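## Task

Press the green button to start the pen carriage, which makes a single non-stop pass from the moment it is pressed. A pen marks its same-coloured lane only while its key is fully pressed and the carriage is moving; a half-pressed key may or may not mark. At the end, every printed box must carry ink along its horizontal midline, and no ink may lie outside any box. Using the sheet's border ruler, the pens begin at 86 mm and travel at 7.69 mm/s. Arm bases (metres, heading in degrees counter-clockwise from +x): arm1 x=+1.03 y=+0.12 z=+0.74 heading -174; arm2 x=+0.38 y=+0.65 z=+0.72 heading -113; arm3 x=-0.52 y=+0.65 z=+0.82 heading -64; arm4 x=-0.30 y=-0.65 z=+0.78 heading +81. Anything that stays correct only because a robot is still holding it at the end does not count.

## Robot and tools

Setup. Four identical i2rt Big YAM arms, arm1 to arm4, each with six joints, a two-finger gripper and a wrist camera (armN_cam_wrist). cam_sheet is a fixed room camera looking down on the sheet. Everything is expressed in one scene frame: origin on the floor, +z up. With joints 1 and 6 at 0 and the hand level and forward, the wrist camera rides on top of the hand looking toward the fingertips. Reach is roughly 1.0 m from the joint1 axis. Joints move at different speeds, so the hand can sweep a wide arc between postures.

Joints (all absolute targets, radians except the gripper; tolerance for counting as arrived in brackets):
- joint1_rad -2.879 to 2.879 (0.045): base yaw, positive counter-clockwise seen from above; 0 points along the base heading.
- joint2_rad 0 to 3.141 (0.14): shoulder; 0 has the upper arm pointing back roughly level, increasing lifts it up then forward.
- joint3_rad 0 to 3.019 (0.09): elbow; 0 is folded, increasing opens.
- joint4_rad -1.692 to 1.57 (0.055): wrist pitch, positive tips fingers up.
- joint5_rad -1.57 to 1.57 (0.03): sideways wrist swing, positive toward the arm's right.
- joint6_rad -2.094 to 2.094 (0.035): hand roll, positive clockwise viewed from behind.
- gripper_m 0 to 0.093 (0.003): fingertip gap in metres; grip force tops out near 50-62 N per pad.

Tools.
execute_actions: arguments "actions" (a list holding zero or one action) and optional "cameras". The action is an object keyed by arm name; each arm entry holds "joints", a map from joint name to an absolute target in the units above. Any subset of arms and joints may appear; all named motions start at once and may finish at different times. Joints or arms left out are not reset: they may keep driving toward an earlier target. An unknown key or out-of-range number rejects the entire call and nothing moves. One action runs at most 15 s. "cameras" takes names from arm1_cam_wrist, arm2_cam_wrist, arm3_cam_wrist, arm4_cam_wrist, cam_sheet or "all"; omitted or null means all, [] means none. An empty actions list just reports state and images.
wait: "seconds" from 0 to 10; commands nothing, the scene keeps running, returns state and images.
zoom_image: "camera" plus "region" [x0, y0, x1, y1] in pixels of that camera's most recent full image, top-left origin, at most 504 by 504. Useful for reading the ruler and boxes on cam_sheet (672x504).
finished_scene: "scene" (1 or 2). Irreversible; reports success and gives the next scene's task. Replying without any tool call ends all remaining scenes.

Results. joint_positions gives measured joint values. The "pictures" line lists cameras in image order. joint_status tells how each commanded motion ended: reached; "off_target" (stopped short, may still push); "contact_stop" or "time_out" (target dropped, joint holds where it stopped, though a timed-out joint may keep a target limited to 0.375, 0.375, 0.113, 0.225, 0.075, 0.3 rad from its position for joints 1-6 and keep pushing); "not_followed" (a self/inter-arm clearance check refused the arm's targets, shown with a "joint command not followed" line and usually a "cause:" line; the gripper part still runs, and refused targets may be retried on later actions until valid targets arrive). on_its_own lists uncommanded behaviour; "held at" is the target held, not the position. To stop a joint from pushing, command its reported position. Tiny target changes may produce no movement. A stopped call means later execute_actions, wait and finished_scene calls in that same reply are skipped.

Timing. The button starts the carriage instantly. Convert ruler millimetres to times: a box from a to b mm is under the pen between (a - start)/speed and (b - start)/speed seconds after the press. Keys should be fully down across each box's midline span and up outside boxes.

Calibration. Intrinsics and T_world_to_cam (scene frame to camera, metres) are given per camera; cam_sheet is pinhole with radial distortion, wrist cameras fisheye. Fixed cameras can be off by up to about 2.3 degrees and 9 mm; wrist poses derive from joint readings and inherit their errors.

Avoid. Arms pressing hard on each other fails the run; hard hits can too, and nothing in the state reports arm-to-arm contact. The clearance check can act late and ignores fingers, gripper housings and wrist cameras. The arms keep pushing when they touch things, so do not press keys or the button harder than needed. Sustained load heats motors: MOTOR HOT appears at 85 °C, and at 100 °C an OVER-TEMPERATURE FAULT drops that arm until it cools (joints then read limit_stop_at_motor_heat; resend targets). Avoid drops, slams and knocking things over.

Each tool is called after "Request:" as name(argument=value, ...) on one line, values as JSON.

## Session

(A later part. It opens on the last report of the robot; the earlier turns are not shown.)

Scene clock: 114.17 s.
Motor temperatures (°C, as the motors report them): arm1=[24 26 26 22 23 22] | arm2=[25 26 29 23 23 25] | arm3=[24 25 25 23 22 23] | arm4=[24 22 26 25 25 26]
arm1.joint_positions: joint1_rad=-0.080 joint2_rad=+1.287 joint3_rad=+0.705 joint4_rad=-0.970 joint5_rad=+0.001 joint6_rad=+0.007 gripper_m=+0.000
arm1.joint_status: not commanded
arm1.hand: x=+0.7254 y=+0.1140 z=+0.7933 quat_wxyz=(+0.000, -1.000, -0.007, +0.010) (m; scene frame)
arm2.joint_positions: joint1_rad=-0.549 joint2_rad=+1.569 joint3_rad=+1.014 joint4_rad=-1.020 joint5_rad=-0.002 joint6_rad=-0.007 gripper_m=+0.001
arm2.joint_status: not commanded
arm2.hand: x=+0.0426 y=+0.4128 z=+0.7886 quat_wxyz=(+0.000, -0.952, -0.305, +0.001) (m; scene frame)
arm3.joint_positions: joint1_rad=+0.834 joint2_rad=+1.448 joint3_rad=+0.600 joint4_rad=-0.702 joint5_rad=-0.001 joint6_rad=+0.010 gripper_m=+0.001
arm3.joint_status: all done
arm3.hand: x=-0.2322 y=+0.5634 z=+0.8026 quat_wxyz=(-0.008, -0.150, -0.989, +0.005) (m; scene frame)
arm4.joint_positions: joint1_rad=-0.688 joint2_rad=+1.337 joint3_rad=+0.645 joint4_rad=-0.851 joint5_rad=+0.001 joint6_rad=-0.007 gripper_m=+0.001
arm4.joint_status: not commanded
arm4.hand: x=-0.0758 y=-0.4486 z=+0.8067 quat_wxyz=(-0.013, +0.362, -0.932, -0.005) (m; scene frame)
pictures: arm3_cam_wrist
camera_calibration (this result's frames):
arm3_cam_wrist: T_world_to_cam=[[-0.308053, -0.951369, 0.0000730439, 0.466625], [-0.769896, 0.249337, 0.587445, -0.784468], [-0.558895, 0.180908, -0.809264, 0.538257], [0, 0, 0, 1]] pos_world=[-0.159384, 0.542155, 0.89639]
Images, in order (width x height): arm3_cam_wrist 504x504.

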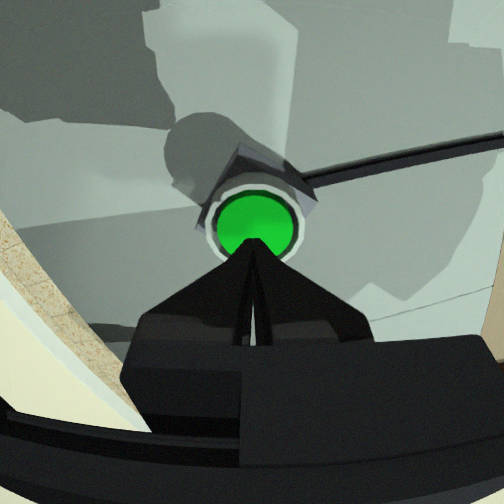

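Request:
execute_actions(actions=[{"arm3":{"joints":{"joint2_rad":1.615}}}], cameras=["arm3_cam_wrist"])

Request:
execute_actions(actions=[{"arm3":{"joints":{"joint2_rad":1.36}}}], cameras=[])

Request:
execute_actions(actions=[{"arm3":{"joints":{"joint1_rad":0.15,"joint2_rad":1.5,"joint3_rad":0.96,"joint4_rad":-0.9}}}], cameras=[])

Request:
execute_actions(actions=[{"arm3":{"joints":{"joint2_rad":1.735,"joint4_rad":-0.75}}}], cameras=["arm3_cam_wrist"])

Request:
wait(seconds=10)

Request:
wait(seconds=10)

Request:
wait(seconds=7.05)

Request:
execute_actions(actions=[{"arm1":{"joints":{"joint2_rad":1.44}},"arm2":{"joints":{"joint2_rad":1.67}},"arm3":{"joints":{"joint2_rad":1.85}},"arm4":{"joints":{"joint2_rad":1.5}}}], cameras=["cam_sheet"])

Request:
wait(seconds=0.65)

Request:
execute_actions(actions=[{"arm1":{"joints":{"joint2_rad":1.27}},"arm2":{"joints":{"joint2_rad":1.53}},"arm3":{"joints":{"joint2_rad":1.72}},"arm4":{"joints":{"joint2_rad":1.33}}}], cameras=["cam_sheet"])

Request:
wait(seconds=5)

Request:
zoom_image(camera="cam_sheet", region=[190, 100, 330, 250])

Scene clock: 129.50 s.
Motor temperatures (°C, as the motors report them): arm1=[24 26 26 22 23 22] | arm2=[25 26 30 23 23 25] | arm3=[24 25 25 23 22 23] | arm4=[24 22 26 25 25 26]
arm1.joint_positions: joint1_rad=-0.080 joint2_rad=+1.287 joint3_rad=+0.705 joint4_rad=-0.970 joint5_rad=+0.001 joint6_rad=+0.007 gripper_m=+0.000
arm1.joint_status: not commanded
arm1.hand: x=+0.7254 y=+0.1140 z=+0.7933 quat_wxyz=(+0.000, -1.000, -0.007, +0.010) (m; scene frame)
arm2.joint_positions: joint1_rad=-0.549 joint2_rad=+1.569 joint3_rad=+1.014 joint4_rad=-1.020 joint5_rad=-0.002 joint6_rad=-0.007 gripper_m=+0.001
arm2.joint_status: not commanded
arm2.hand: x=+0.0426 y=+0.4128 z=+0.7886 quat_wxyz=(+0.000, -0.952, -0.305, +0.001) (m; scene frame)
arm3.joint_positions: joint1_rad=+0.834 joint2_rad=+1.578 joint3_rad=+0.609 joint4_rad=-0.701 joint5_rad=-0.001 joint6_rad=+0.010 gripper_m=+0.001
arm3.joint_status: all done
arm3.hand: x=-0.2478 y=+0.5678 z=+0.7696 quat_wxyz=(+0.050, -0.150, -0.987, -0.004) (m; scene frame)
arm4.joint_positions: joint1_rad=-0.688 joint2_rad=+1.337 joint3_rad=+0.645 joint4_rad=-0.851 joint5_rad=+0.001 joint6_rad=-0.007 gripper_m=+0.001
arm4.joint_status: not commanded
arm4.hand: x=-0.0758 y=-0.4486 z=+0.8067 quat_wxyz=(-0.013, +0.362, -0.932, -0.005) (m; scene frame)
pictures: arm3_cam_wrist
camera_calibration (this result's frames):
arm3_cam_wrist: T_world_to_cam=[[-0.308754, -0.951138, 0.00278856, 0.463617], [-0.697372, 0.22837, 0.679353, -0.819039], [-0.646795, 0.207808, -0.733806, 0.406862], [0, 0, 0, 1]] pos_world=[-0.164875, 0.543457, 0.853681]
Images, in order (width x height): arm3_cam_wrist 504x504.

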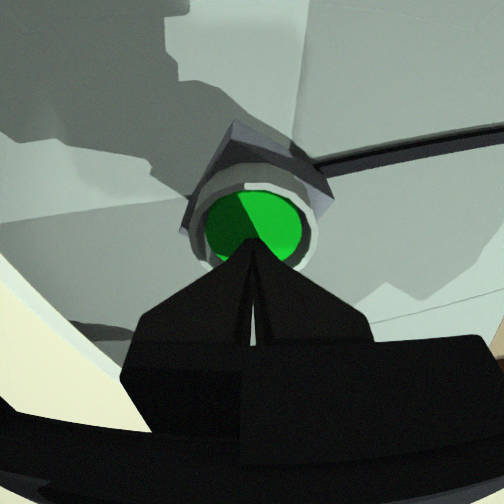

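Scene clock: 130.53 s.
Motor temperatures (°C, as the motors report them): arm1=[24 26 26 22 23 22] | arm2=[25 26 30 23 23 25] | arm3=[24 25 25 23 22 23] | arm4=[24 22 26 25 25 26]
arm1.joint_positions: joint1_rad=-0.080 joint2_rad=+1.287 joint3_rad=+0.705 joint4_rad=-0.970 joint5_rad=+0.001 joint6_rad=+0.007 gripper_m=+0.000
arm1.joint_status: not commanded
arm1.hand: x=+0.7254 y=+0.1140 z=+0.7933 quat_wxyz=(+0.000, -1.000, -0.007, +0.010) (m; scene frame)
arm2.joint_positions: joint1_rad=-0.549 joint2_rad=+1.569 joint3_rad=+1.014 joint4_rad=-1.020 joint5_rad=-0.002 joint6_rad=-0.007 gripper_m=+0.001
arm2.joint_status: not commanded
arm2.hand: x=+0.0426 y=+0.4128 z=+0.7886 quat_wxyz=(+0.000, -0.952, -0.305, +0.001) (m; scene frame)
arm3.joint_positions: joint1_rad=+0.834 joint2_rad=+1.350 joint3_rad=+0.600 joint4_rad=-0.699 joint5_rad=-0.001 joint6_rad=+0.010 gripper_m=+0.001
arm3.joint_status: all done
arm3.hand: x=-0.2185 y=+0.5595 z=+0.8309 quat_wxyz=(-0.059, -0.149, -0.987, +0.012) (m; scene frame)
arm4.joint_positions: joint1_rad=-0.688 joint2_rad=+1.337 joint3_rad=+0.645 joint4_rad=-0.851 joint5_rad=+0.001 joint6_rad=-0.007 gripper_m=+0.001
arm4.joint_status: not commanded
arm4.hand: x=-0.0758 y=-0.4486 z=+0.8067 quat_wxyz=(-0.013, +0.362, -0.932, -0.005) (m; scene frame)
pictures: none
No camera images: the call's "cameras" was empty. Leave "cameras" out to get every camera's image.

Scene clock: 131.83 s.
Motor temperatures (°C, as the motors report them): arm1=[24 26 26 22 23 22] | arm2=[25 26 30 23 23 25] | arm3=[24 25 25 23 22 23] | arm4=[24 22 26 25 25 26]
arm1.joint_positions: joint1_rad=-0.080 joint2_rad=+1.287 joint3_rad=+0.705 joint4_rad=-0.970 joint5_rad=+0.001 joint6_rad=+0.007 gripper_m=+0.000
arm1.joint_status: not commanded
arm1.hand: x=+0.7254 y=+0.1140 z=+0.7933 quat_wxyz=(+0.000, -1.000, -0.007, +0.010) (m; scene frame)
arm2.joint_positions: joint1_rad=-0.549 joint2_rad=+1.569 joint3_rad=+1.014 joint4_rad=-1.020 joint5_rad=-0.002 joint6_rad=-0.007 gripper_m=+0.001
arm2.joint_status: not commanded
arm2.hand: x=+0.0426 y=+0.4128 z=+0.7886 quat_wxyz=(+0.000, -0.952, -0.305, +0.001) (m; scene frame)
arm3.joint_positions: joint1_rad=+0.142 joint2_rad=+1.504 joint3_rad=+0.945 joint4_rad=-0.890 joint5_rad=+0.000 joint6_rad=+0.010 gripper_m=+0.001
arm3.joint_status: all done
arm3.hand: x=-0.2880 y=+0.3026 z=+0.8883 quat_wxyz=(-0.053, -0.475, -0.878, +0.032) (m; scene frame)
arm4.joint_positions: joint1_rad=-0.688 joint2_rad=+1.337 joint3_rad=+0.645 joint4_rad=-0.851 joint5_rad=+0.001 joint6_rad=-0.007 gripper_m=+0.001
arm4.joint_status: not commanded
arm4.hand: x=-0.0758 y=-0.4486 z=+0.8067 quat_wxyz=(-0.013, +0.362, -0.932, -0.005) (m; scene frame)
pictures: none
No camera images: the call's "cameras" was empty. Leave "cameras" out to get every camera's image.

Scene clock: 132.83 s.
Motor temperatures (°C, as the motors report them): arm1=[24 26 26 22 23 22] | arm2=[25 26 30 23 23 25] | arm3=[24 25 25 23 22 23] | arm4=[24 22 26 25 25 26]
arm1.joint_positions: joint1_rad=-0.080 joint2_rad=+1.287 joint3_rad=+0.705 joint4_rad=-0.970 joint5_rad=+0.001 joint6_rad=+0.007 gripper_m=+0.000
arm1.joint_status: not commanded
arm1.hand: x=+0.7254 y=+0.1140 z=+0.7933 quat_wxyz=(+0.000, -1.000, -0.007, +0.010) (m; scene frame)
arm2.joint_positions: joint1_rad=-0.549 joint2_rad=+1.569 joint3_rad=+1.014 joint4_rad=-1.020 joint5_rad=-0.002 joint6_rad=-0.007 gripper_m=+0.001
arm2.joint_status: not commanded
arm2.hand: x=+0.0426 y=+0.4128 z=+0.7886 quat_wxyz=(+0.000, -0.952, -0.305, +0.001) (m; scene frame)
arm3.joint_positions: joint1_rad=+0.142 joint2_rad=+1.745 joint3_rad=+0.945 joint4_rad=-0.762 joint5_rad=+0.000 joint6_rad=+0.010 gripper_m=+0.001
arm3.joint_status: all done
arm3.hand: x=-0.2858 y=+0.2981 z=+0.7940 quat_wxyz=(-0.004, -0.476, -0.879, +0.006) (m; scene frame)
arm4.joint_positions: joint1_rad=-0.688 joint2_rad=+1.337 joint3_rad=+0.645 joint4_rad=-0.851 joint5_rad=+0.001 joint6_rad=-0.007 gripper_m=+0.001
arm4.joint_status: not commanded
arm4.hand: x=-0.0758 y=-0.4486 z=+0.8067 quat_wxyz=(-0.013, +0.362, -0.932, -0.005) (m; scene frame)
pictures: arm3_cam_wrist
camera_calibration (this result's frames):
arm3_cam_wrist: T_world_to_cam=[[-0.843664, -0.53687, 0.000803384, -0.0794869], [-0.432167, 0.680015, 0.592293, -0.790213], [-0.318531, 0.499349, -0.805722, 0.520326], [0, 0, 0, 1]] pos_world=[-0.242825, 0.234858, 0.88734]
Images, in order (width x height): arm3_cam_wrist 504x504.

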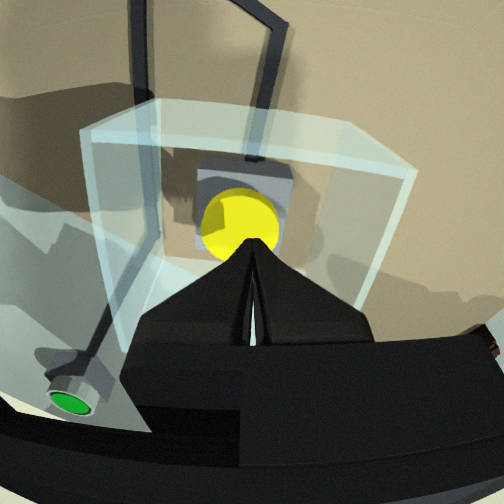

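Scene clock: 142.83 s.
Motor temperatures (°C, as the motors report them): arm1=[24 26 26 22 23 22] | arm2=[25 26 30 23 23 25] | arm3=[24 26 25 23 22 23] | arm4=[24 22 26 25 25 26]
arm1.joint_positions: joint1_rad=-0.080 joint2_rad=+1.287 joint3_rad=+0.705 joint4_rad=-0.970 joint5_rad=+0.001 joint6_rad=+0.007 gripper_m=+0.000
arm1.joint_status: not commanded
arm1.hand: x=+0.7254 y=+0.1140 z=+0.7933 quat_wxyz=(+0.000, -1.000, -0.007, +0.010) (m; scene frame)
arm2.joint_positions: joint1_rad=-0.549 joint2_rad=+1.569 joint3_rad=+1.014 joint4_rad=-1.020 joint5_rad=-0.002 joint6_rad=-0.007 gripper_m=+0.001
arm2.joint_status: not commanded
arm2.hand: x=+0.0426 y=+0.4128 z=+0.7886 quat_wxyz=(+0.000, -0.952, -0.305, +0.001) (m; scene frame)
arm3.joint_positions: joint1_rad=+0.142 joint2_rad=+1.745 joint3_rad=+0.945 joint4_rad=-0.762 joint5_rad=+0.000 joint6_rad=+0.010 gripper_m=+0.001
arm3.joint_status: all done
arm3.hand: x=-0.2858 y=+0.2981 z=+0.7940 quat_wxyz=(-0.004, -0.476, -0.879, +0.006) (m; scene frame)
arm4.joint_positions: joint1_rad=-0.688 joint2_rad=+1.337 joint3_rad=+0.645 joint4_rad=-0.851 joint5_rad=+0.001 joint6_rad=-0.007 gripper_m=+0.001
arm4.joint_status: not commanded
arm4.hand: x=-0.0758 y=-0.4486 z=+0.8067 quat_wxyz=(-0.013, +0.362, -0.932, -0.005) (m; scene frame)
wait: 10.00 s; at rest by 0.27 s
pictures: arm1_cam_wrist, arm2_cam_wrist, arm3_cam_wrist, arm4_cam_wrist, cam_sheet
camera_calibration (this result's frames):
arm1_cam_wrist: T_world_to_cam=[[-0.0194548, 0.999592, -0.0209282, -0.0766708], [0.824262, 0.0278826, 0.565522, -1.04927], [0.565875, -0.00624818, -0.824468, 0.371629], [0, 0, 0, 1]] pos_world=[0.65309, 0.108218, 0.898179]
arm2_cam_wrist: T_world_to_cam=[[-0.603864, 0.797017, -0.0105768, -0.293286], [0.644673, 0.496158, 0.58157, -0.682677], [0.468768, 0.344371, -0.813428, 0.60091], [0, 0, 0, 1]] pos_world=[-0.0186892, 0.365534, 0.882719]
arm3_cam_wrist: T_world_to_cam=[[-0.843664, -0.53687, 0.000803384, -0.0794869], [-0.432167, 0.680015, 0.592293, -0.790213], [-0.318531, 0.499349, -0.805722, 0.520326], [0, 0, 0, 1]] pos_world=[-0.242825, 0.234858, 0.88734]
arm4_cam_wrist: T_world_to_cam=[[0.66249, -0.749024, -0.00839637, -0.279072], [-0.611328, -0.547112, 0.571793, -0.746877], [-0.43288, -0.373674, -0.820355, 0.582556], [0, 0, 0, 1]] pos_world=[-0.0195272, -0.399971, 0.902618]
Images, in order (width x height): arm1_cam_wrist 504x504, arm2_cam_wrist 504x504, arm3_cam_wrist 504x504, arm4_cam_wrist 504x504, cam_sheet 672x504.

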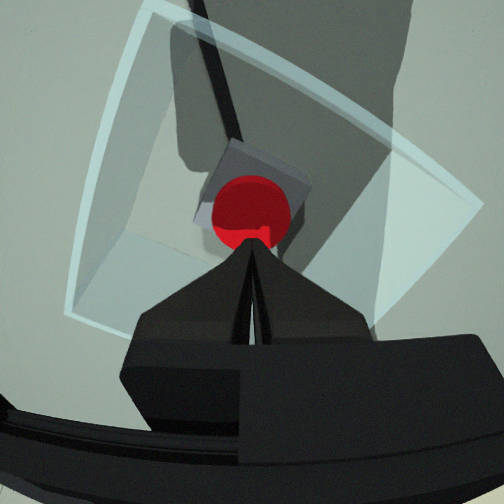

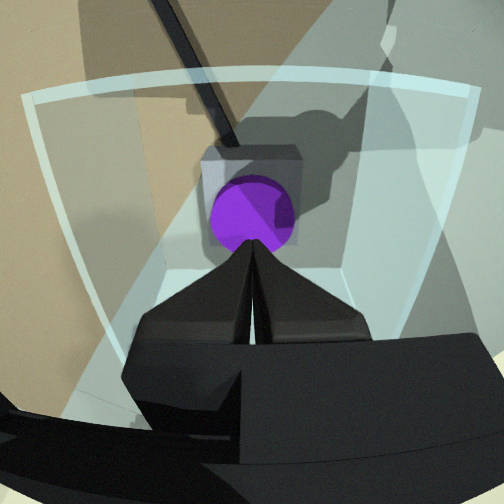

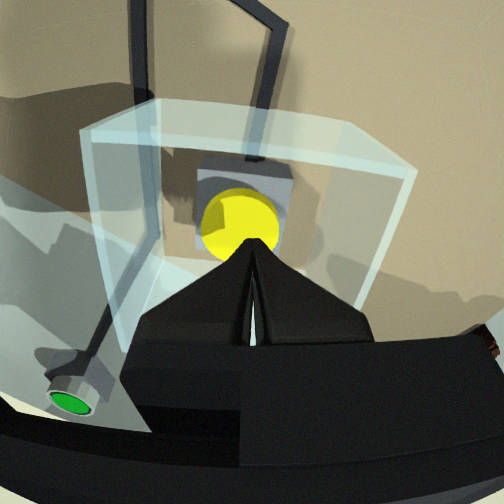

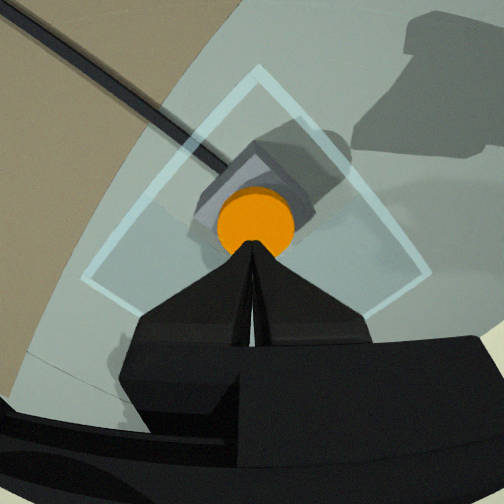

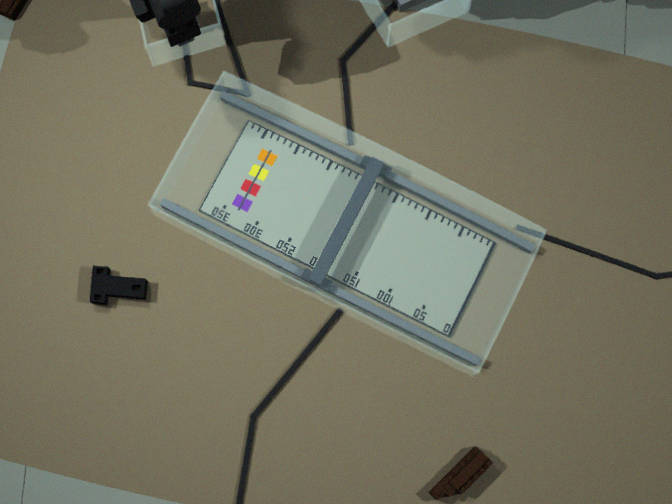

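Scene clock: 152.83 s.
Motor temperatures (°C, as the motors report them): arm1=[24 26 26 22 23 22] | arm2=[25 26 30 23 23 25] | arm3=[24 26 26 23 22 23] | arm4=[24 22 26 25 25 26]
arm1.joint_positions: joint1_rad=-0.080 joint2_rad=+1.287 joint3_rad=+0.705 joint4_rad=-0.970 joint5_rad=+0.001 joint6_rad=+0.007 gripper_m=+0.000
arm1.joint_status: not commanded
arm1.hand: x=+0.7254 y=+0.1140 z=+0.7933 quat_wxyz=(+0.000, -1.000, -0.007, +0.010) (m; scene frame)
arm2.joint_positions: joint1_rad=-0.549 joint2_rad=+1.569 joint3_rad=+1.014 joint4_rad=-1.020 joint5_rad=-0.002 joint6_rad=-0.007 gripper_m=+0.001
arm2.joint_status: not commanded
arm2.hand: x=+0.0426 y=+0.4128 z=+0.7886 quat_wxyz=(+0.000, -0.952, -0.305, +0.001) (m; scene frame)
arm3.joint_positions: joint1_rad=+0.142 joint2_rad=+1.745 joint3_rad=+0.945 joint4_rad=-0.762 joint5_rad=+0.000 joint6_rad=+0.010 gripper_m=+0.001
arm3.joint_status: all done
arm3.hand: x=-0.2858 y=+0.2981 z=+0.7940 quat_wxyz=(-0.004, -0.476, -0.879, +0.006) (m; scene frame)
arm4.joint_positions: joint1_rad=-0.688 joint2_rad=+1.337 joint3_rad=+0.645 joint4_rad=-0.851 joint5_rad=+0.001 joint6_rad=-0.007 gripper_m=+0.001
arm4.joint_status: not commanded
arm4.hand: x=-0.0758 y=-0.4486 z=+0.8067 quat_wxyz=(-0.013, +0.362, -0.932, -0.005) (m; scene frame)
wait: 10.00 s; at rest by 0.27 s
pictures: arm1_cam_wrist, arm2_cam_wrist, arm3_cam_wrist, arm4_cam_wrist, cam_sheet
camera_calibration (this result's frames):
arm1_cam_wrist: T_world_to_cam=[[-0.0194548, 0.999592, -0.0209282, -0.0766708], [0.824262, 0.0278826, 0.565522, -1.04927], [0.565875, -0.00624818, -0.824468, 0.371629], [0, 0, 0, 1]] pos_world=[0.65309, 0.108218, 0.898179]
arm2_cam_wrist: T_world_to_cam=[[-0.603864, 0.797017, -0.0105768, -0.293286], [0.644673, 0.496158, 0.58157, -0.682677], [0.468768, 0.344371, -0.813428, 0.60091], [0, 0, 0, 1]] pos_world=[-0.0186892, 0.365534, 0.882719]
arm3_cam_wrist: T_world_to_cam=[[-0.843664, -0.53687, 0.000803384, -0.0794869], [-0.432167, 0.680015, 0.592293, -0.790213], [-0.318531, 0.499349, -0.805722, 0.520326], [0, 0, 0, 1]] pos_world=[-0.242825, 0.234858, 0.88734]
arm4_cam_wrist: T_world_to_cam=[[0.66249, -0.749024, -0.00839637, -0.279072], [-0.611328, -0.547112, 0.571793, -0.746877], [-0.43288, -0.373674, -0.820355, 0.582556], [0, 0, 0, 1]] pos_world=[-0.0195272, -0.399971, 0.902618]
Images, in order (width x height): arm1_cam_wrist 504x504, arm2_cam_wrist 504x504, arm3_cam_wrist 504x504, arm4_cam_wrist 504x504, cam_sheet 672x504.

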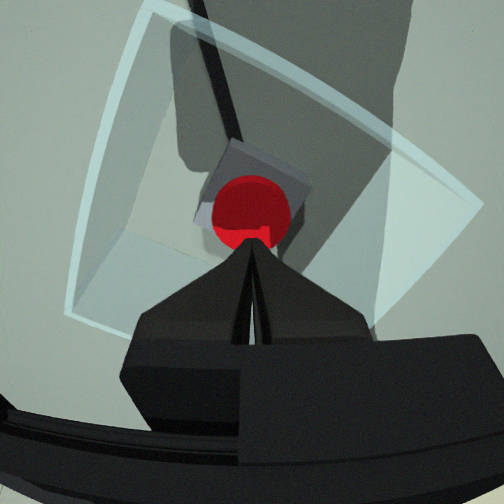

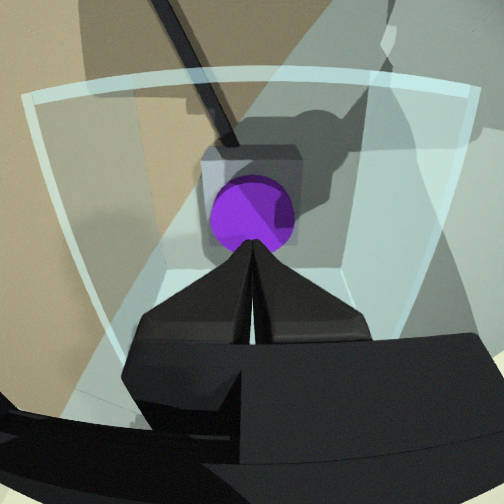

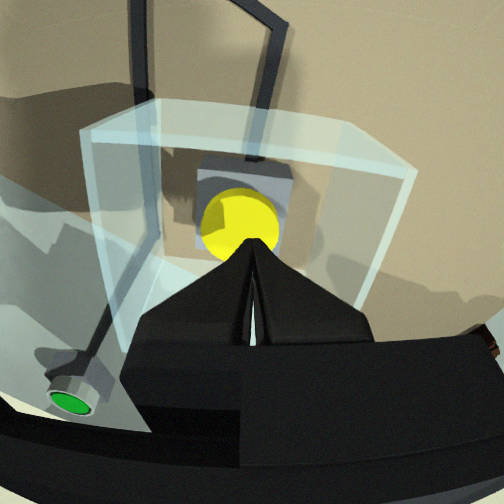

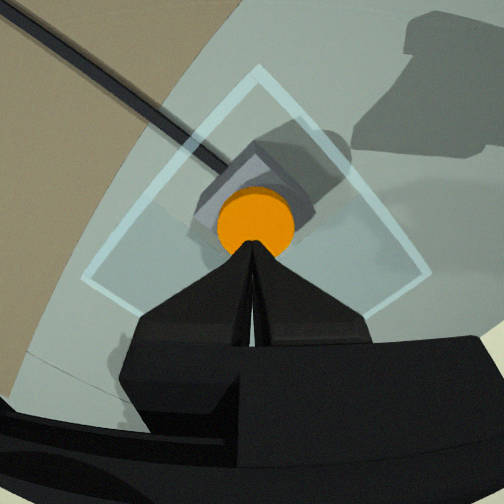

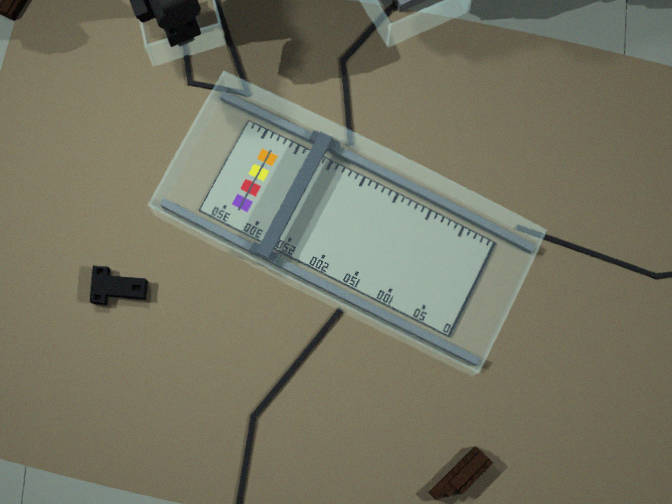

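Scene clock: 159.90 s.
Motor temperatures (°C, as the motors report them): arm1=[24 26 26 22 23 22] | arm2=[25 27 30 23 23 25] | arm3=[24 26 26 23 22 23] | arm4=[24 22 26 25 25 26]
arm1.joint_positions: joint1_rad=-0.080 joint2_rad=+1.287 joint3_rad=+0.705 joint4_rad=-0.970 joint5_rad=+0.001 joint6_rad=+0.007 gripper_m=+0.000
arm1.joint_status: not commanded
arm1.hand: x=+0.7254 y=+0.1140 z=+0.7933 quat_wxyz=(+0.000, -1.000, -0.007, +0.010) (m; scene frame)
arm2.joint_positions: joint1_rad=-0.549 joint2_rad=+1.569 joint3_rad=+1.014 joint4_rad=-1.020 joint5_rad=-0.002 joint6_rad=-0.007 gripper_m=+0.001
arm2.joint_status: not commanded
arm2.hand: x=+0.0426 y=+0.4128 z=+0.7886 quat_wxyz=(+0.000, -0.952, -0.305, +0.001) (m; scene frame)
arm3.joint_positions: joint1_rad=+0.142 joint2_rad=+1.745 joint3_rad=+0.945 joint4_rad=-0.762 joint5_rad=+0.000 joint6_rad=+0.010 gripper_m=+0.001
arm3.joint_status: all done
arm3.hand: x=-0.2858 y=+0.2981 z=+0.7940 quat_wxyz=(-0.004, -0.476, -0.879, +0.006) (m; scene frame)
arm4.joint_positions: joint1_rad=-0.688 joint2_rad=+1.337 joint3_rad=+0.645 joint4_rad=-0.851 joint5_rad=+0.001 joint6_rad=-0.007 gripper_m=+0.001
arm4.joint_status: not commanded
arm4.hand: x=-0.0758 y=-0.4486 z=+0.8067 quat_wxyz=(-0.013, +0.362, -0.932, -0.005) (m; scene frame)
wait: 7.07 s; at rest by 0.27 s
pictures: arm1_cam_wrist, arm2_cam_wrist, arm3_cam_wrist, arm4_cam_wrist, cam_sheet
camera_calibration (this result's frames):
arm1_cam_wrist: T_world_to_cam=[[-0.0194548, 0.999592, -0.0209282, -0.0766708], [0.824262, 0.0278826, 0.565522, -1.04927], [0.565875, -0.00624818, -0.824468, 0.371629], [0, 0, 0, 1]] pos_world=[0.65309, 0.108218, 0.898179]
arm2_cam_wrist: T_world_to_cam=[[-0.603864, 0.797017, -0.0105768, -0.293286], [0.644673, 0.496158, 0.58157, -0.682677], [0.468768, 0.344371, -0.813428, 0.60091], [0, 0, 0, 1]] pos_world=[-0.0186892, 0.365534, 0.882719]
arm3_cam_wrist: T_world_to_cam=[[-0.843664, -0.53687, 0.000803384, -0.0794869], [-0.432167, 0.680015, 0.592293, -0.790213], [-0.318531, 0.499349, -0.805722, 0.520326], [0, 0, 0, 1]] pos_world=[-0.242825, 0.234858, 0.88734]
arm4_cam_wrist: T_world_to_cam=[[0.66249, -0.749024, -0.00839637, -0.279072], [-0.611328, -0.547112, 0.571793, -0.746877], [-0.43288, -0.373674, -0.820355, 0.582556], [0, 0, 0, 1]] pos_world=[-0.0195272, -0.399971, 0.902618]
Images, in order (width x height): arm1_cam_wrist 504x504, arm2_cam_wrist 504x504, arm3_cam_wrist 504x504, arm4_cam_wrist 504x504, cam_sheet 672x504.

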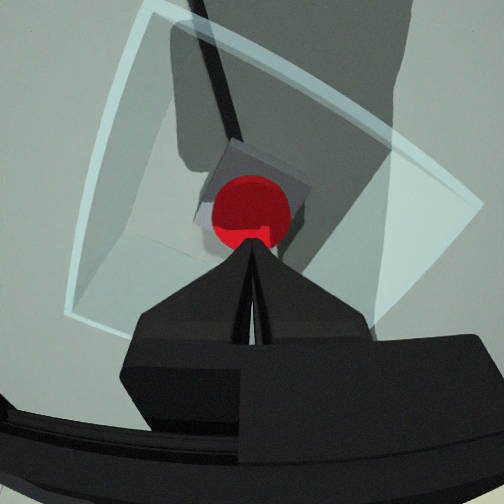

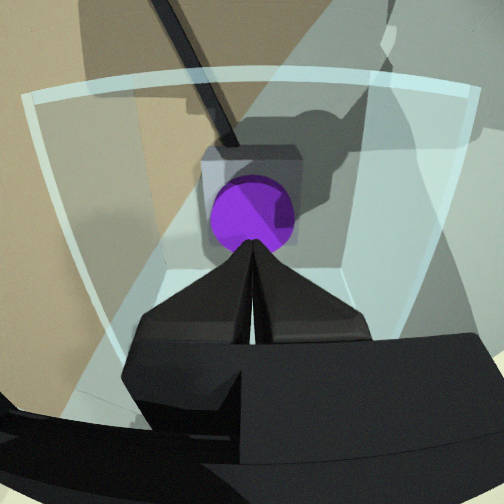

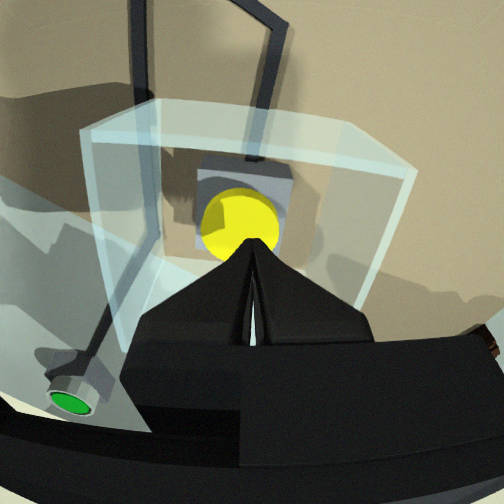

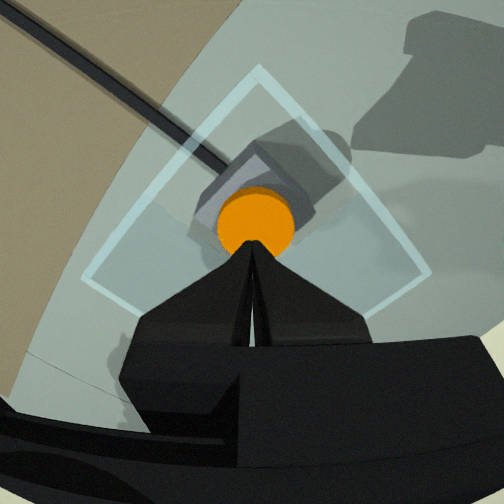

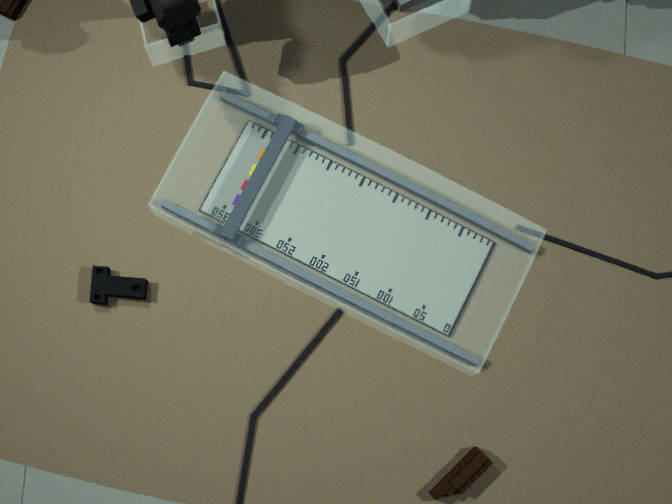

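Scene clock: 160.67 s.
Motor temperatures (°C, as the motors report them): arm1=[24 26 26 22 23 22] | arm2=[25 26 30 23 23 25] | arm3=[24 26 26 23 22 23] | arm4=[24 22 26 25 25 26]
arm1.joint_positions: joint1_rad=-0.080 joint2_rad=+1.407 joint3_rad=+0.720 joint4_rad=-0.974 joint5_rad=+0.001 joint6_rad=+0.007 gripper_m=+0.000
arm1.joint_status: all done
arm1.hand: x=+0.7301 y=+0.1141 z=+0.7639 quat_wxyz=(+0.001, -0.999, -0.007, -0.045) (m; scene frame)
arm2.joint_positions: joint1_rad=-0.549 joint2_rad=+1.628 joint3_rad=+1.023 joint4_rad=-1.023 joint5_rad=-0.002 joint6_rad=-0.007 gripper_m=+0.001
arm2.joint_status: all done
arm2.hand: x=+0.0435 y=+0.4135 z=+0.7682 quat_wxyz=(+0.008, -0.952, -0.305, -0.024) (m; scene frame)
arm3.joint_positions: joint1_rad=+0.142 joint2_rad=+1.818 joint3_rad=+0.952 joint4_rad=-0.759 joint5_rad=+0.000 joint6_rad=+0.010 gripper_m=+0.001
arm3.joint_status: all done
arm3.hand: x=-0.2904 y=+0.3047 z=+0.7669 quat_wxyz=(+0.024, -0.476, -0.879, -0.009) (m; scene frame)
arm4.joint_positions: joint1_rad=-0.688 joint2_rad=+1.467 joint3_rad=+0.660 joint4_rad=-0.855 joint5_rad=+0.001 joint6_rad=-0.007 gripper_m=+0.001
arm4.joint_status: all done
arm4.hand: x=-0.0829 y=-0.4550 z=+0.7749 quat_wxyz=(+0.043, +0.361, -0.931, +0.017) (m; scene frame)
pictures: cam_sheet
Images, in order (width x height): cam_sheet 672x504.

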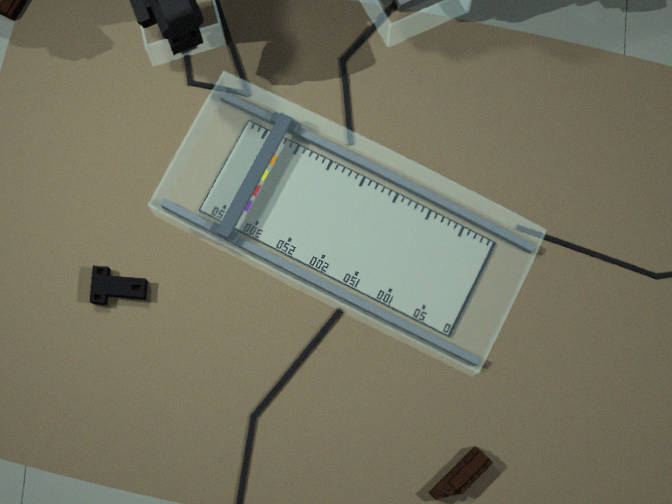

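Scene clock: 161.33 s.
Motor temperatures (°C, as the motors report them): arm1=[24 26 26 22 23 22] | arm2=[25 26 30 23 23 25] | arm3=[24 26 26 23 22 23] | arm4=[24 22 26 25 25 26]
arm1.joint_positions: joint1_rad=-0.080 joint2_rad=+1.407 joint3_rad=+0.720 joint4_rad=-0.974 joint5_rad=+0.001 joint6_rad=+0.007 gripper_m=+0.000
arm1.joint_status: all done
arm1.hand: x=+0.7301 y=+0.1141 z=+0.7639 quat_wxyz=(+0.001, -0.999, -0.007, -0.045) (m; scene frame)
arm2.joint_positions: joint1_rad=-0.549 joint2_rad=+1.628 joint3_rad=+1.023 joint4_rad=-1.023 joint5_rad=-0.002 joint6_rad=-0.007 gripper_m=+0.001
arm2.joint_status: all done
arm2.hand: x=+0.0435 y=+0.4135 z=+0.7682 quat_wxyz=(+0.008, -0.952, -0.305, -0.024) (m; scene frame)
arm3.joint_positions: joint1_rad=+0.142 joint2_rad=+1.818 joint3_rad=+0.952 joint4_rad=-0.759 joint5_rad=+0.000 joint6_rad=+0.010 gripper_m=+0.001
arm3.joint_status: all done
arm3.hand: x=-0.2904 y=+0.3047 z=+0.7669 quat_wxyz=(+0.024, -0.476, -0.879, -0.009) (m; scene frame)
arm4.joint_positions: joint1_rad=-0.688 joint2_rad=+1.467 joint3_rad=+0.660 joint4_rad=-0.855 joint5_rad=+0.001 joint6_rad=-0.007 gripper_m=+0.001
arm4.joint_status: all done
arm4.hand: x=-0.0829 y=-0.4550 z=+0.7749 quat_wxyz=(+0.043, +0.361, -0.931, +0.017) (m; scene frame)
wait: 0.67 s; at rest by 0.27 s
pictures: arm1_cam_wrist, arm2_cam_wrist, arm3_cam_wrist, arm4_cam_wrist, cam_sheet
camera_calibration (this result's frames):
arm1_cam_wrist: T_world_to_cam=[[-0.0171188, 0.999642, -0.0205695, -0.0792952], [0.757301, 0.0263958, 0.652533, -1.05397], [0.652842, -0.00440671, -0.757481, 0.229863], [0, 0, 0, 1]] pos_world=[0.646754, 0.1081, 0.860239]
arm2_cam_wrist: T_world_to_cam=[[-0.603227, 0.797472, -0.0124791, -0.292279], [0.618403, 0.477542, 0.624124, -0.695612], [0.503681, 0.368772, -0.781225, 0.547344], [0, 0, 0, 1]] pos_world=[-0.0218284, 0.363424, 0.8581]
arm3_cam_wrist: T_world_to_cam=[[-0.843864, -0.536553, 0.00220621, -0.0810768], [-0.410279, 0.647905, 0.641787, -0.802537], [-0.345782, 0.540675, -0.76688, 0.443403], [0, 0, 0, 1]] pos_world=[-0.244361, 0.236728, 0.855274]
arm4_cam_wrist: T_world_to_cam=[[0.661526, -0.749888, -0.00716086, -0.280857], [-0.556602, -0.49737, 0.665445, -0.781937], [-0.502571, -0.436224, -0.746412, 0.459478], [0, 0, 0, 1]] pos_world=[-0.0185137, -0.399088, 0.861285]
Images, in order (width x height): arm1_cam_wrist 504x504, arm2_cam_wrist 504x504, arm3_cam_wrist 504x504, arm4_cam_wrist 504x504, cam_sheet 672x504.

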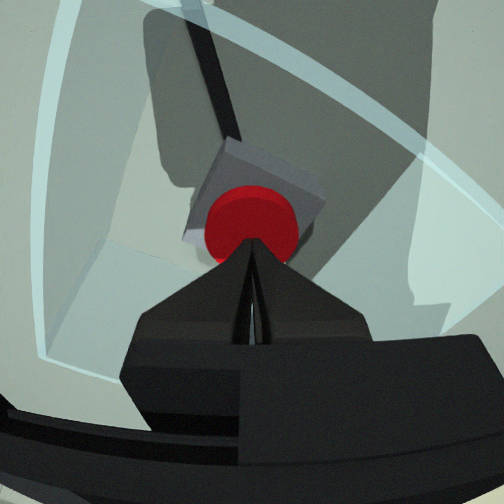

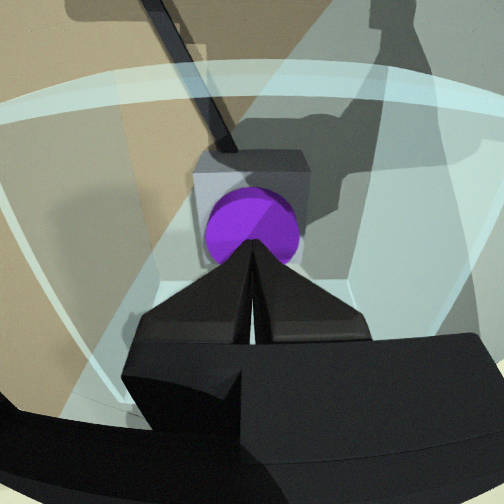

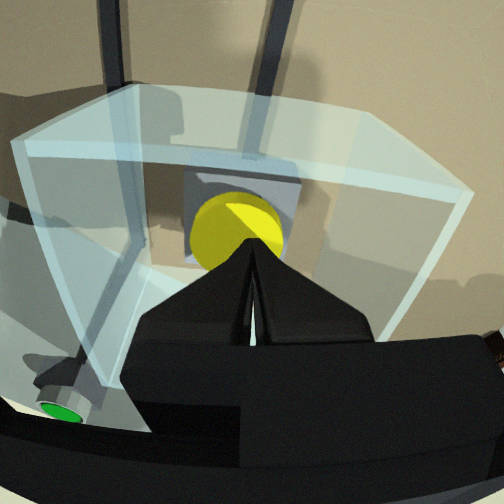

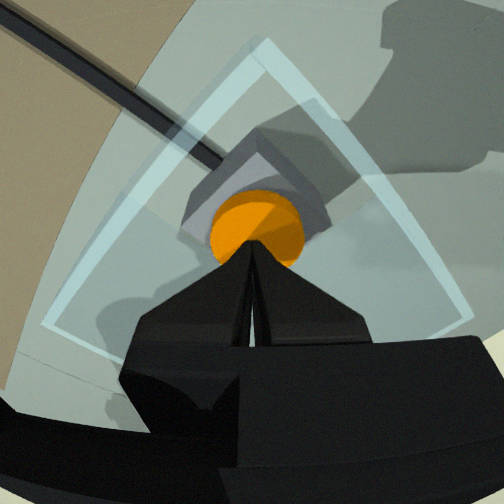

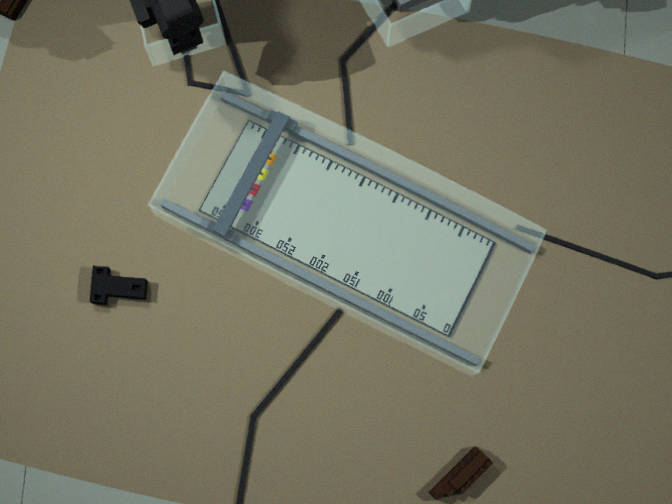

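Scene clock: 162.33 s.
Motor temperatures (°C, as the motors report them): arm1=[24 26 26 22 23 22] | arm2=[25 26 30 23 23 25] | arm3=[24 26 26 23 22 23] | arm4=[24 22 26 25 25 26]
arm1.joint_positions: joint1_rad=-0.080 joint2_rad=+1.263 joint3_rad=+0.715 joint4_rad=-0.974 joint5_rad=+0.001 joint6_rad=+0.007 gripper_m=+0.000
arm1.joint_status: all done
arm1.hand: x=+0.7204 y=+0.1138 z=+0.8033 quat_wxyz=(+0.000, -1.000, -0.007, +0.024) (m; scene frame)
arm2.joint_positions: joint1_rad=-0.549 joint2_rad=+1.531 joint3_rad=+1.023 joint4_rad=-1.023 joint5_rad=-0.002 joint6_rad=-0.007 gripper_m=+0.001
arm2.joint_status: all done
arm2.hand: x=+0.0382 y=+0.4097 z=+0.8064 quat_wxyz=(-0.006, -0.952, -0.305, +0.022) (m; scene frame)
arm3.joint_positions: joint1_rad=+0.142 joint2_rad=+1.717 joint3_rad=+0.952 joint4_rad=-0.759 joint5_rad=+0.000 joint6_rad=+0.010 gripper_m=+0.001
arm3.joint_status: all done
arm3.hand: x=-0.2810 y=+0.2912 z=+0.8072 quat_wxyz=(-0.020, -0.476, -0.879, +0.015) (m; scene frame)
arm4.joint_positions: joint1_rad=-0.688 joint2_rad=+1.325 joint3_rad=+0.645 joint4_rad=-0.853 joint5_rad=+0.001 joint6_rad=-0.007 gripper_m=+0.001
arm4.joint_status: all done
arm4.hand: x=-0.0753 y=-0.4482 z=+0.8101 quat_wxyz=(-0.017, +0.362, -0.932, -0.006) (m; scene frame)
pictures: cam_sheet
Images, in order (width x height): cam_sheet 672x504.

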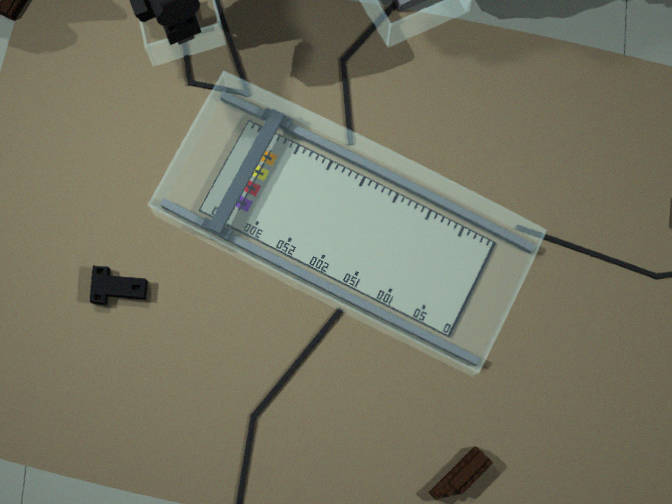

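Scene clock: 167.33 s.
Motor temperatures (°C, as the motors report them): arm1=[24 26 26 22 23 22] | arm2=[25 26 30 23 23 25] | arm3=[24 26 26 23 22 23] | arm4=[24 22 26 25 25 26]
arm1.joint_positions: joint1_rad=-0.080 joint2_rad=+1.263 joint3_rad=+0.715 joint4_rad=-0.974 joint5_rad=+0.001 joint6_rad=+0.007 gripper_m=+0.000
arm1.joint_status: all done
arm1.hand: x=+0.7204 y=+0.1138 z=+0.8033 quat_wxyz=(+0.000, -1.000, -0.007, +0.024) (m; scene frame)
arm2.joint_positions: joint1_rad=-0.549 joint2_rad=+1.531 joint3_rad=+1.023 joint4_rad=-1.023 joint5_rad=-0.002 joint6_rad=-0.007 gripper_m=+0.001
arm2.joint_status: all done
arm2.hand: x=+0.0382 y=+0.4097 z=+0.8064 quat_wxyz=(-0.006, -0.952, -0.305, +0.022) (m; scene frame)
arm3.joint_positions: joint1_rad=+0.142 joint2_rad=+1.717 joint3_rad=+0.952 joint4_rad=-0.759 joint5_rad=+0.000 joint6_rad=+0.010 gripper_m=+0.001
arm3.joint_status: all done
arm3.hand: x=-0.2810 y=+0.2912 z=+0.8072 quat_wxyz=(-0.020, -0.476, -0.879, +0.015) (m; scene frame)
arm4.joint_positions: joint1_rad=-0.688 joint2_rad=+1.325 joint3_rad=+0.645 joint4_rad=-0.853 joint5_rad=+0.001 joint6_rad=-0.007 gripper_m=+0.001
arm4.joint_status: all done
arm4.hand: x=-0.0753 y=-0.4482 z=+0.8101 quat_wxyz=(-0.017, +0.362, -0.932, -0.006) (m; scene frame)
wait: 5.00 s; at rest by 0.27 s
pictures: arm1_cam_wrist, arm2_cam_wrist, arm3_cam_wrist, arm4_cam_wrist, cam_sheet
camera_calibration (this result's frames):
arm1_cam_wrist: T_world_to_cam=[[-0.0200848, 0.999578, -0.0209804, -0.0759487], [0.840511, 0.028245, 0.541058, -1.04286], [0.541422, -0.00676721, -0.840724, 0.413454], [0, 0, 0, 1]] pos_world=[0.65116, 0.10817, 0.910258]
arm2_cam_wrist: T_world_to_cam=[[-0.604321, 0.79669, -0.00899873, -0.294358], [0.664665, 0.510339, 0.545687, -0.666278], [0.439336, 0.323789, -0.837941, 0.647839], [0, 0, 0, 1]] pos_world=[-0.0196536, 0.364776, 0.903782]
arm3_cam_wrist: T_world_to_cam=[[-0.843523, -0.537093, -0.0000177036, -0.0784461], [-0.444341, 0.697834, 0.561773, -0.775259], [-0.301712, 0.473876, -0.827291, 0.565506], [0, 0, 0, 1]] pos_world=[-0.24003, 0.230889, 0.903356]
arm4_cam_wrist: T_world_to_cam=[[0.662263, -0.749223, -0.00850154, -0.27906], [-0.615555, -0.550509, 0.563943, -0.743797], [-0.427199, -0.368245, -0.82577, 0.592937], [0, 0, 0, 1]] pos_world=[-0.0197354, -0.400199, 0.906716]
Images, in order (width x height): arm1_cam_wrist 504x504, arm2_cam_wrist 504x504, arm3_cam_wrist 504x504, arm4_cam_wrist 504x504, cam_sheet 672x504.

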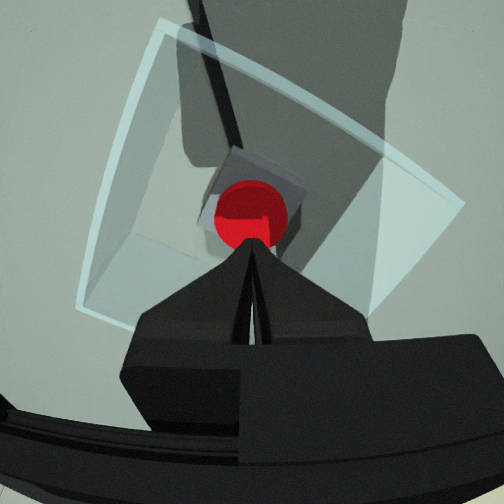

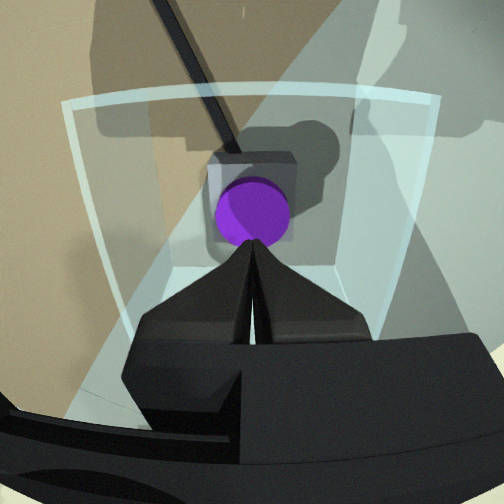

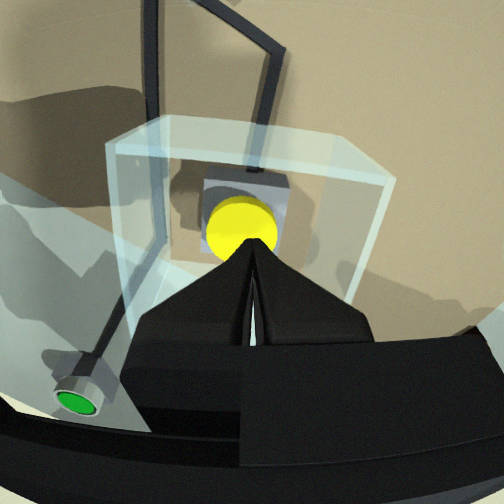

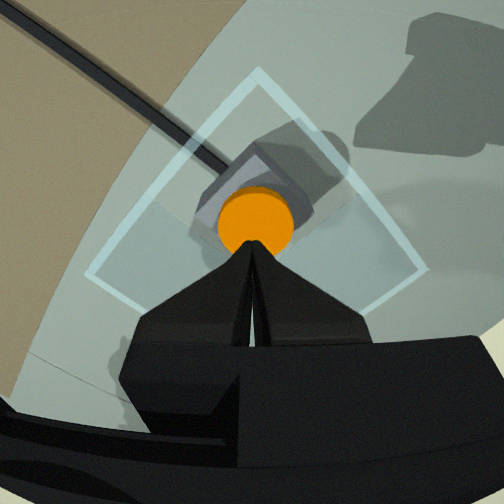

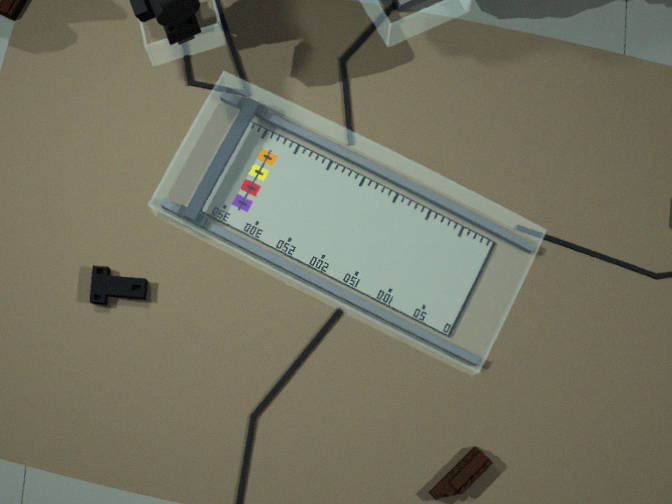

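Region (190, 100, 330, 250) of cam_sheet's 672x504 image, scaled by 3.360, with more detail than that image has; it fills the left 470 columns of this view, and the rest is white.

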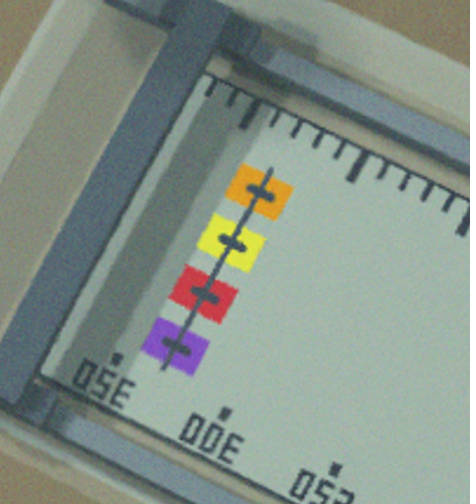

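Request:
finished_scene(scene=1)

The scene is finished: the task was done.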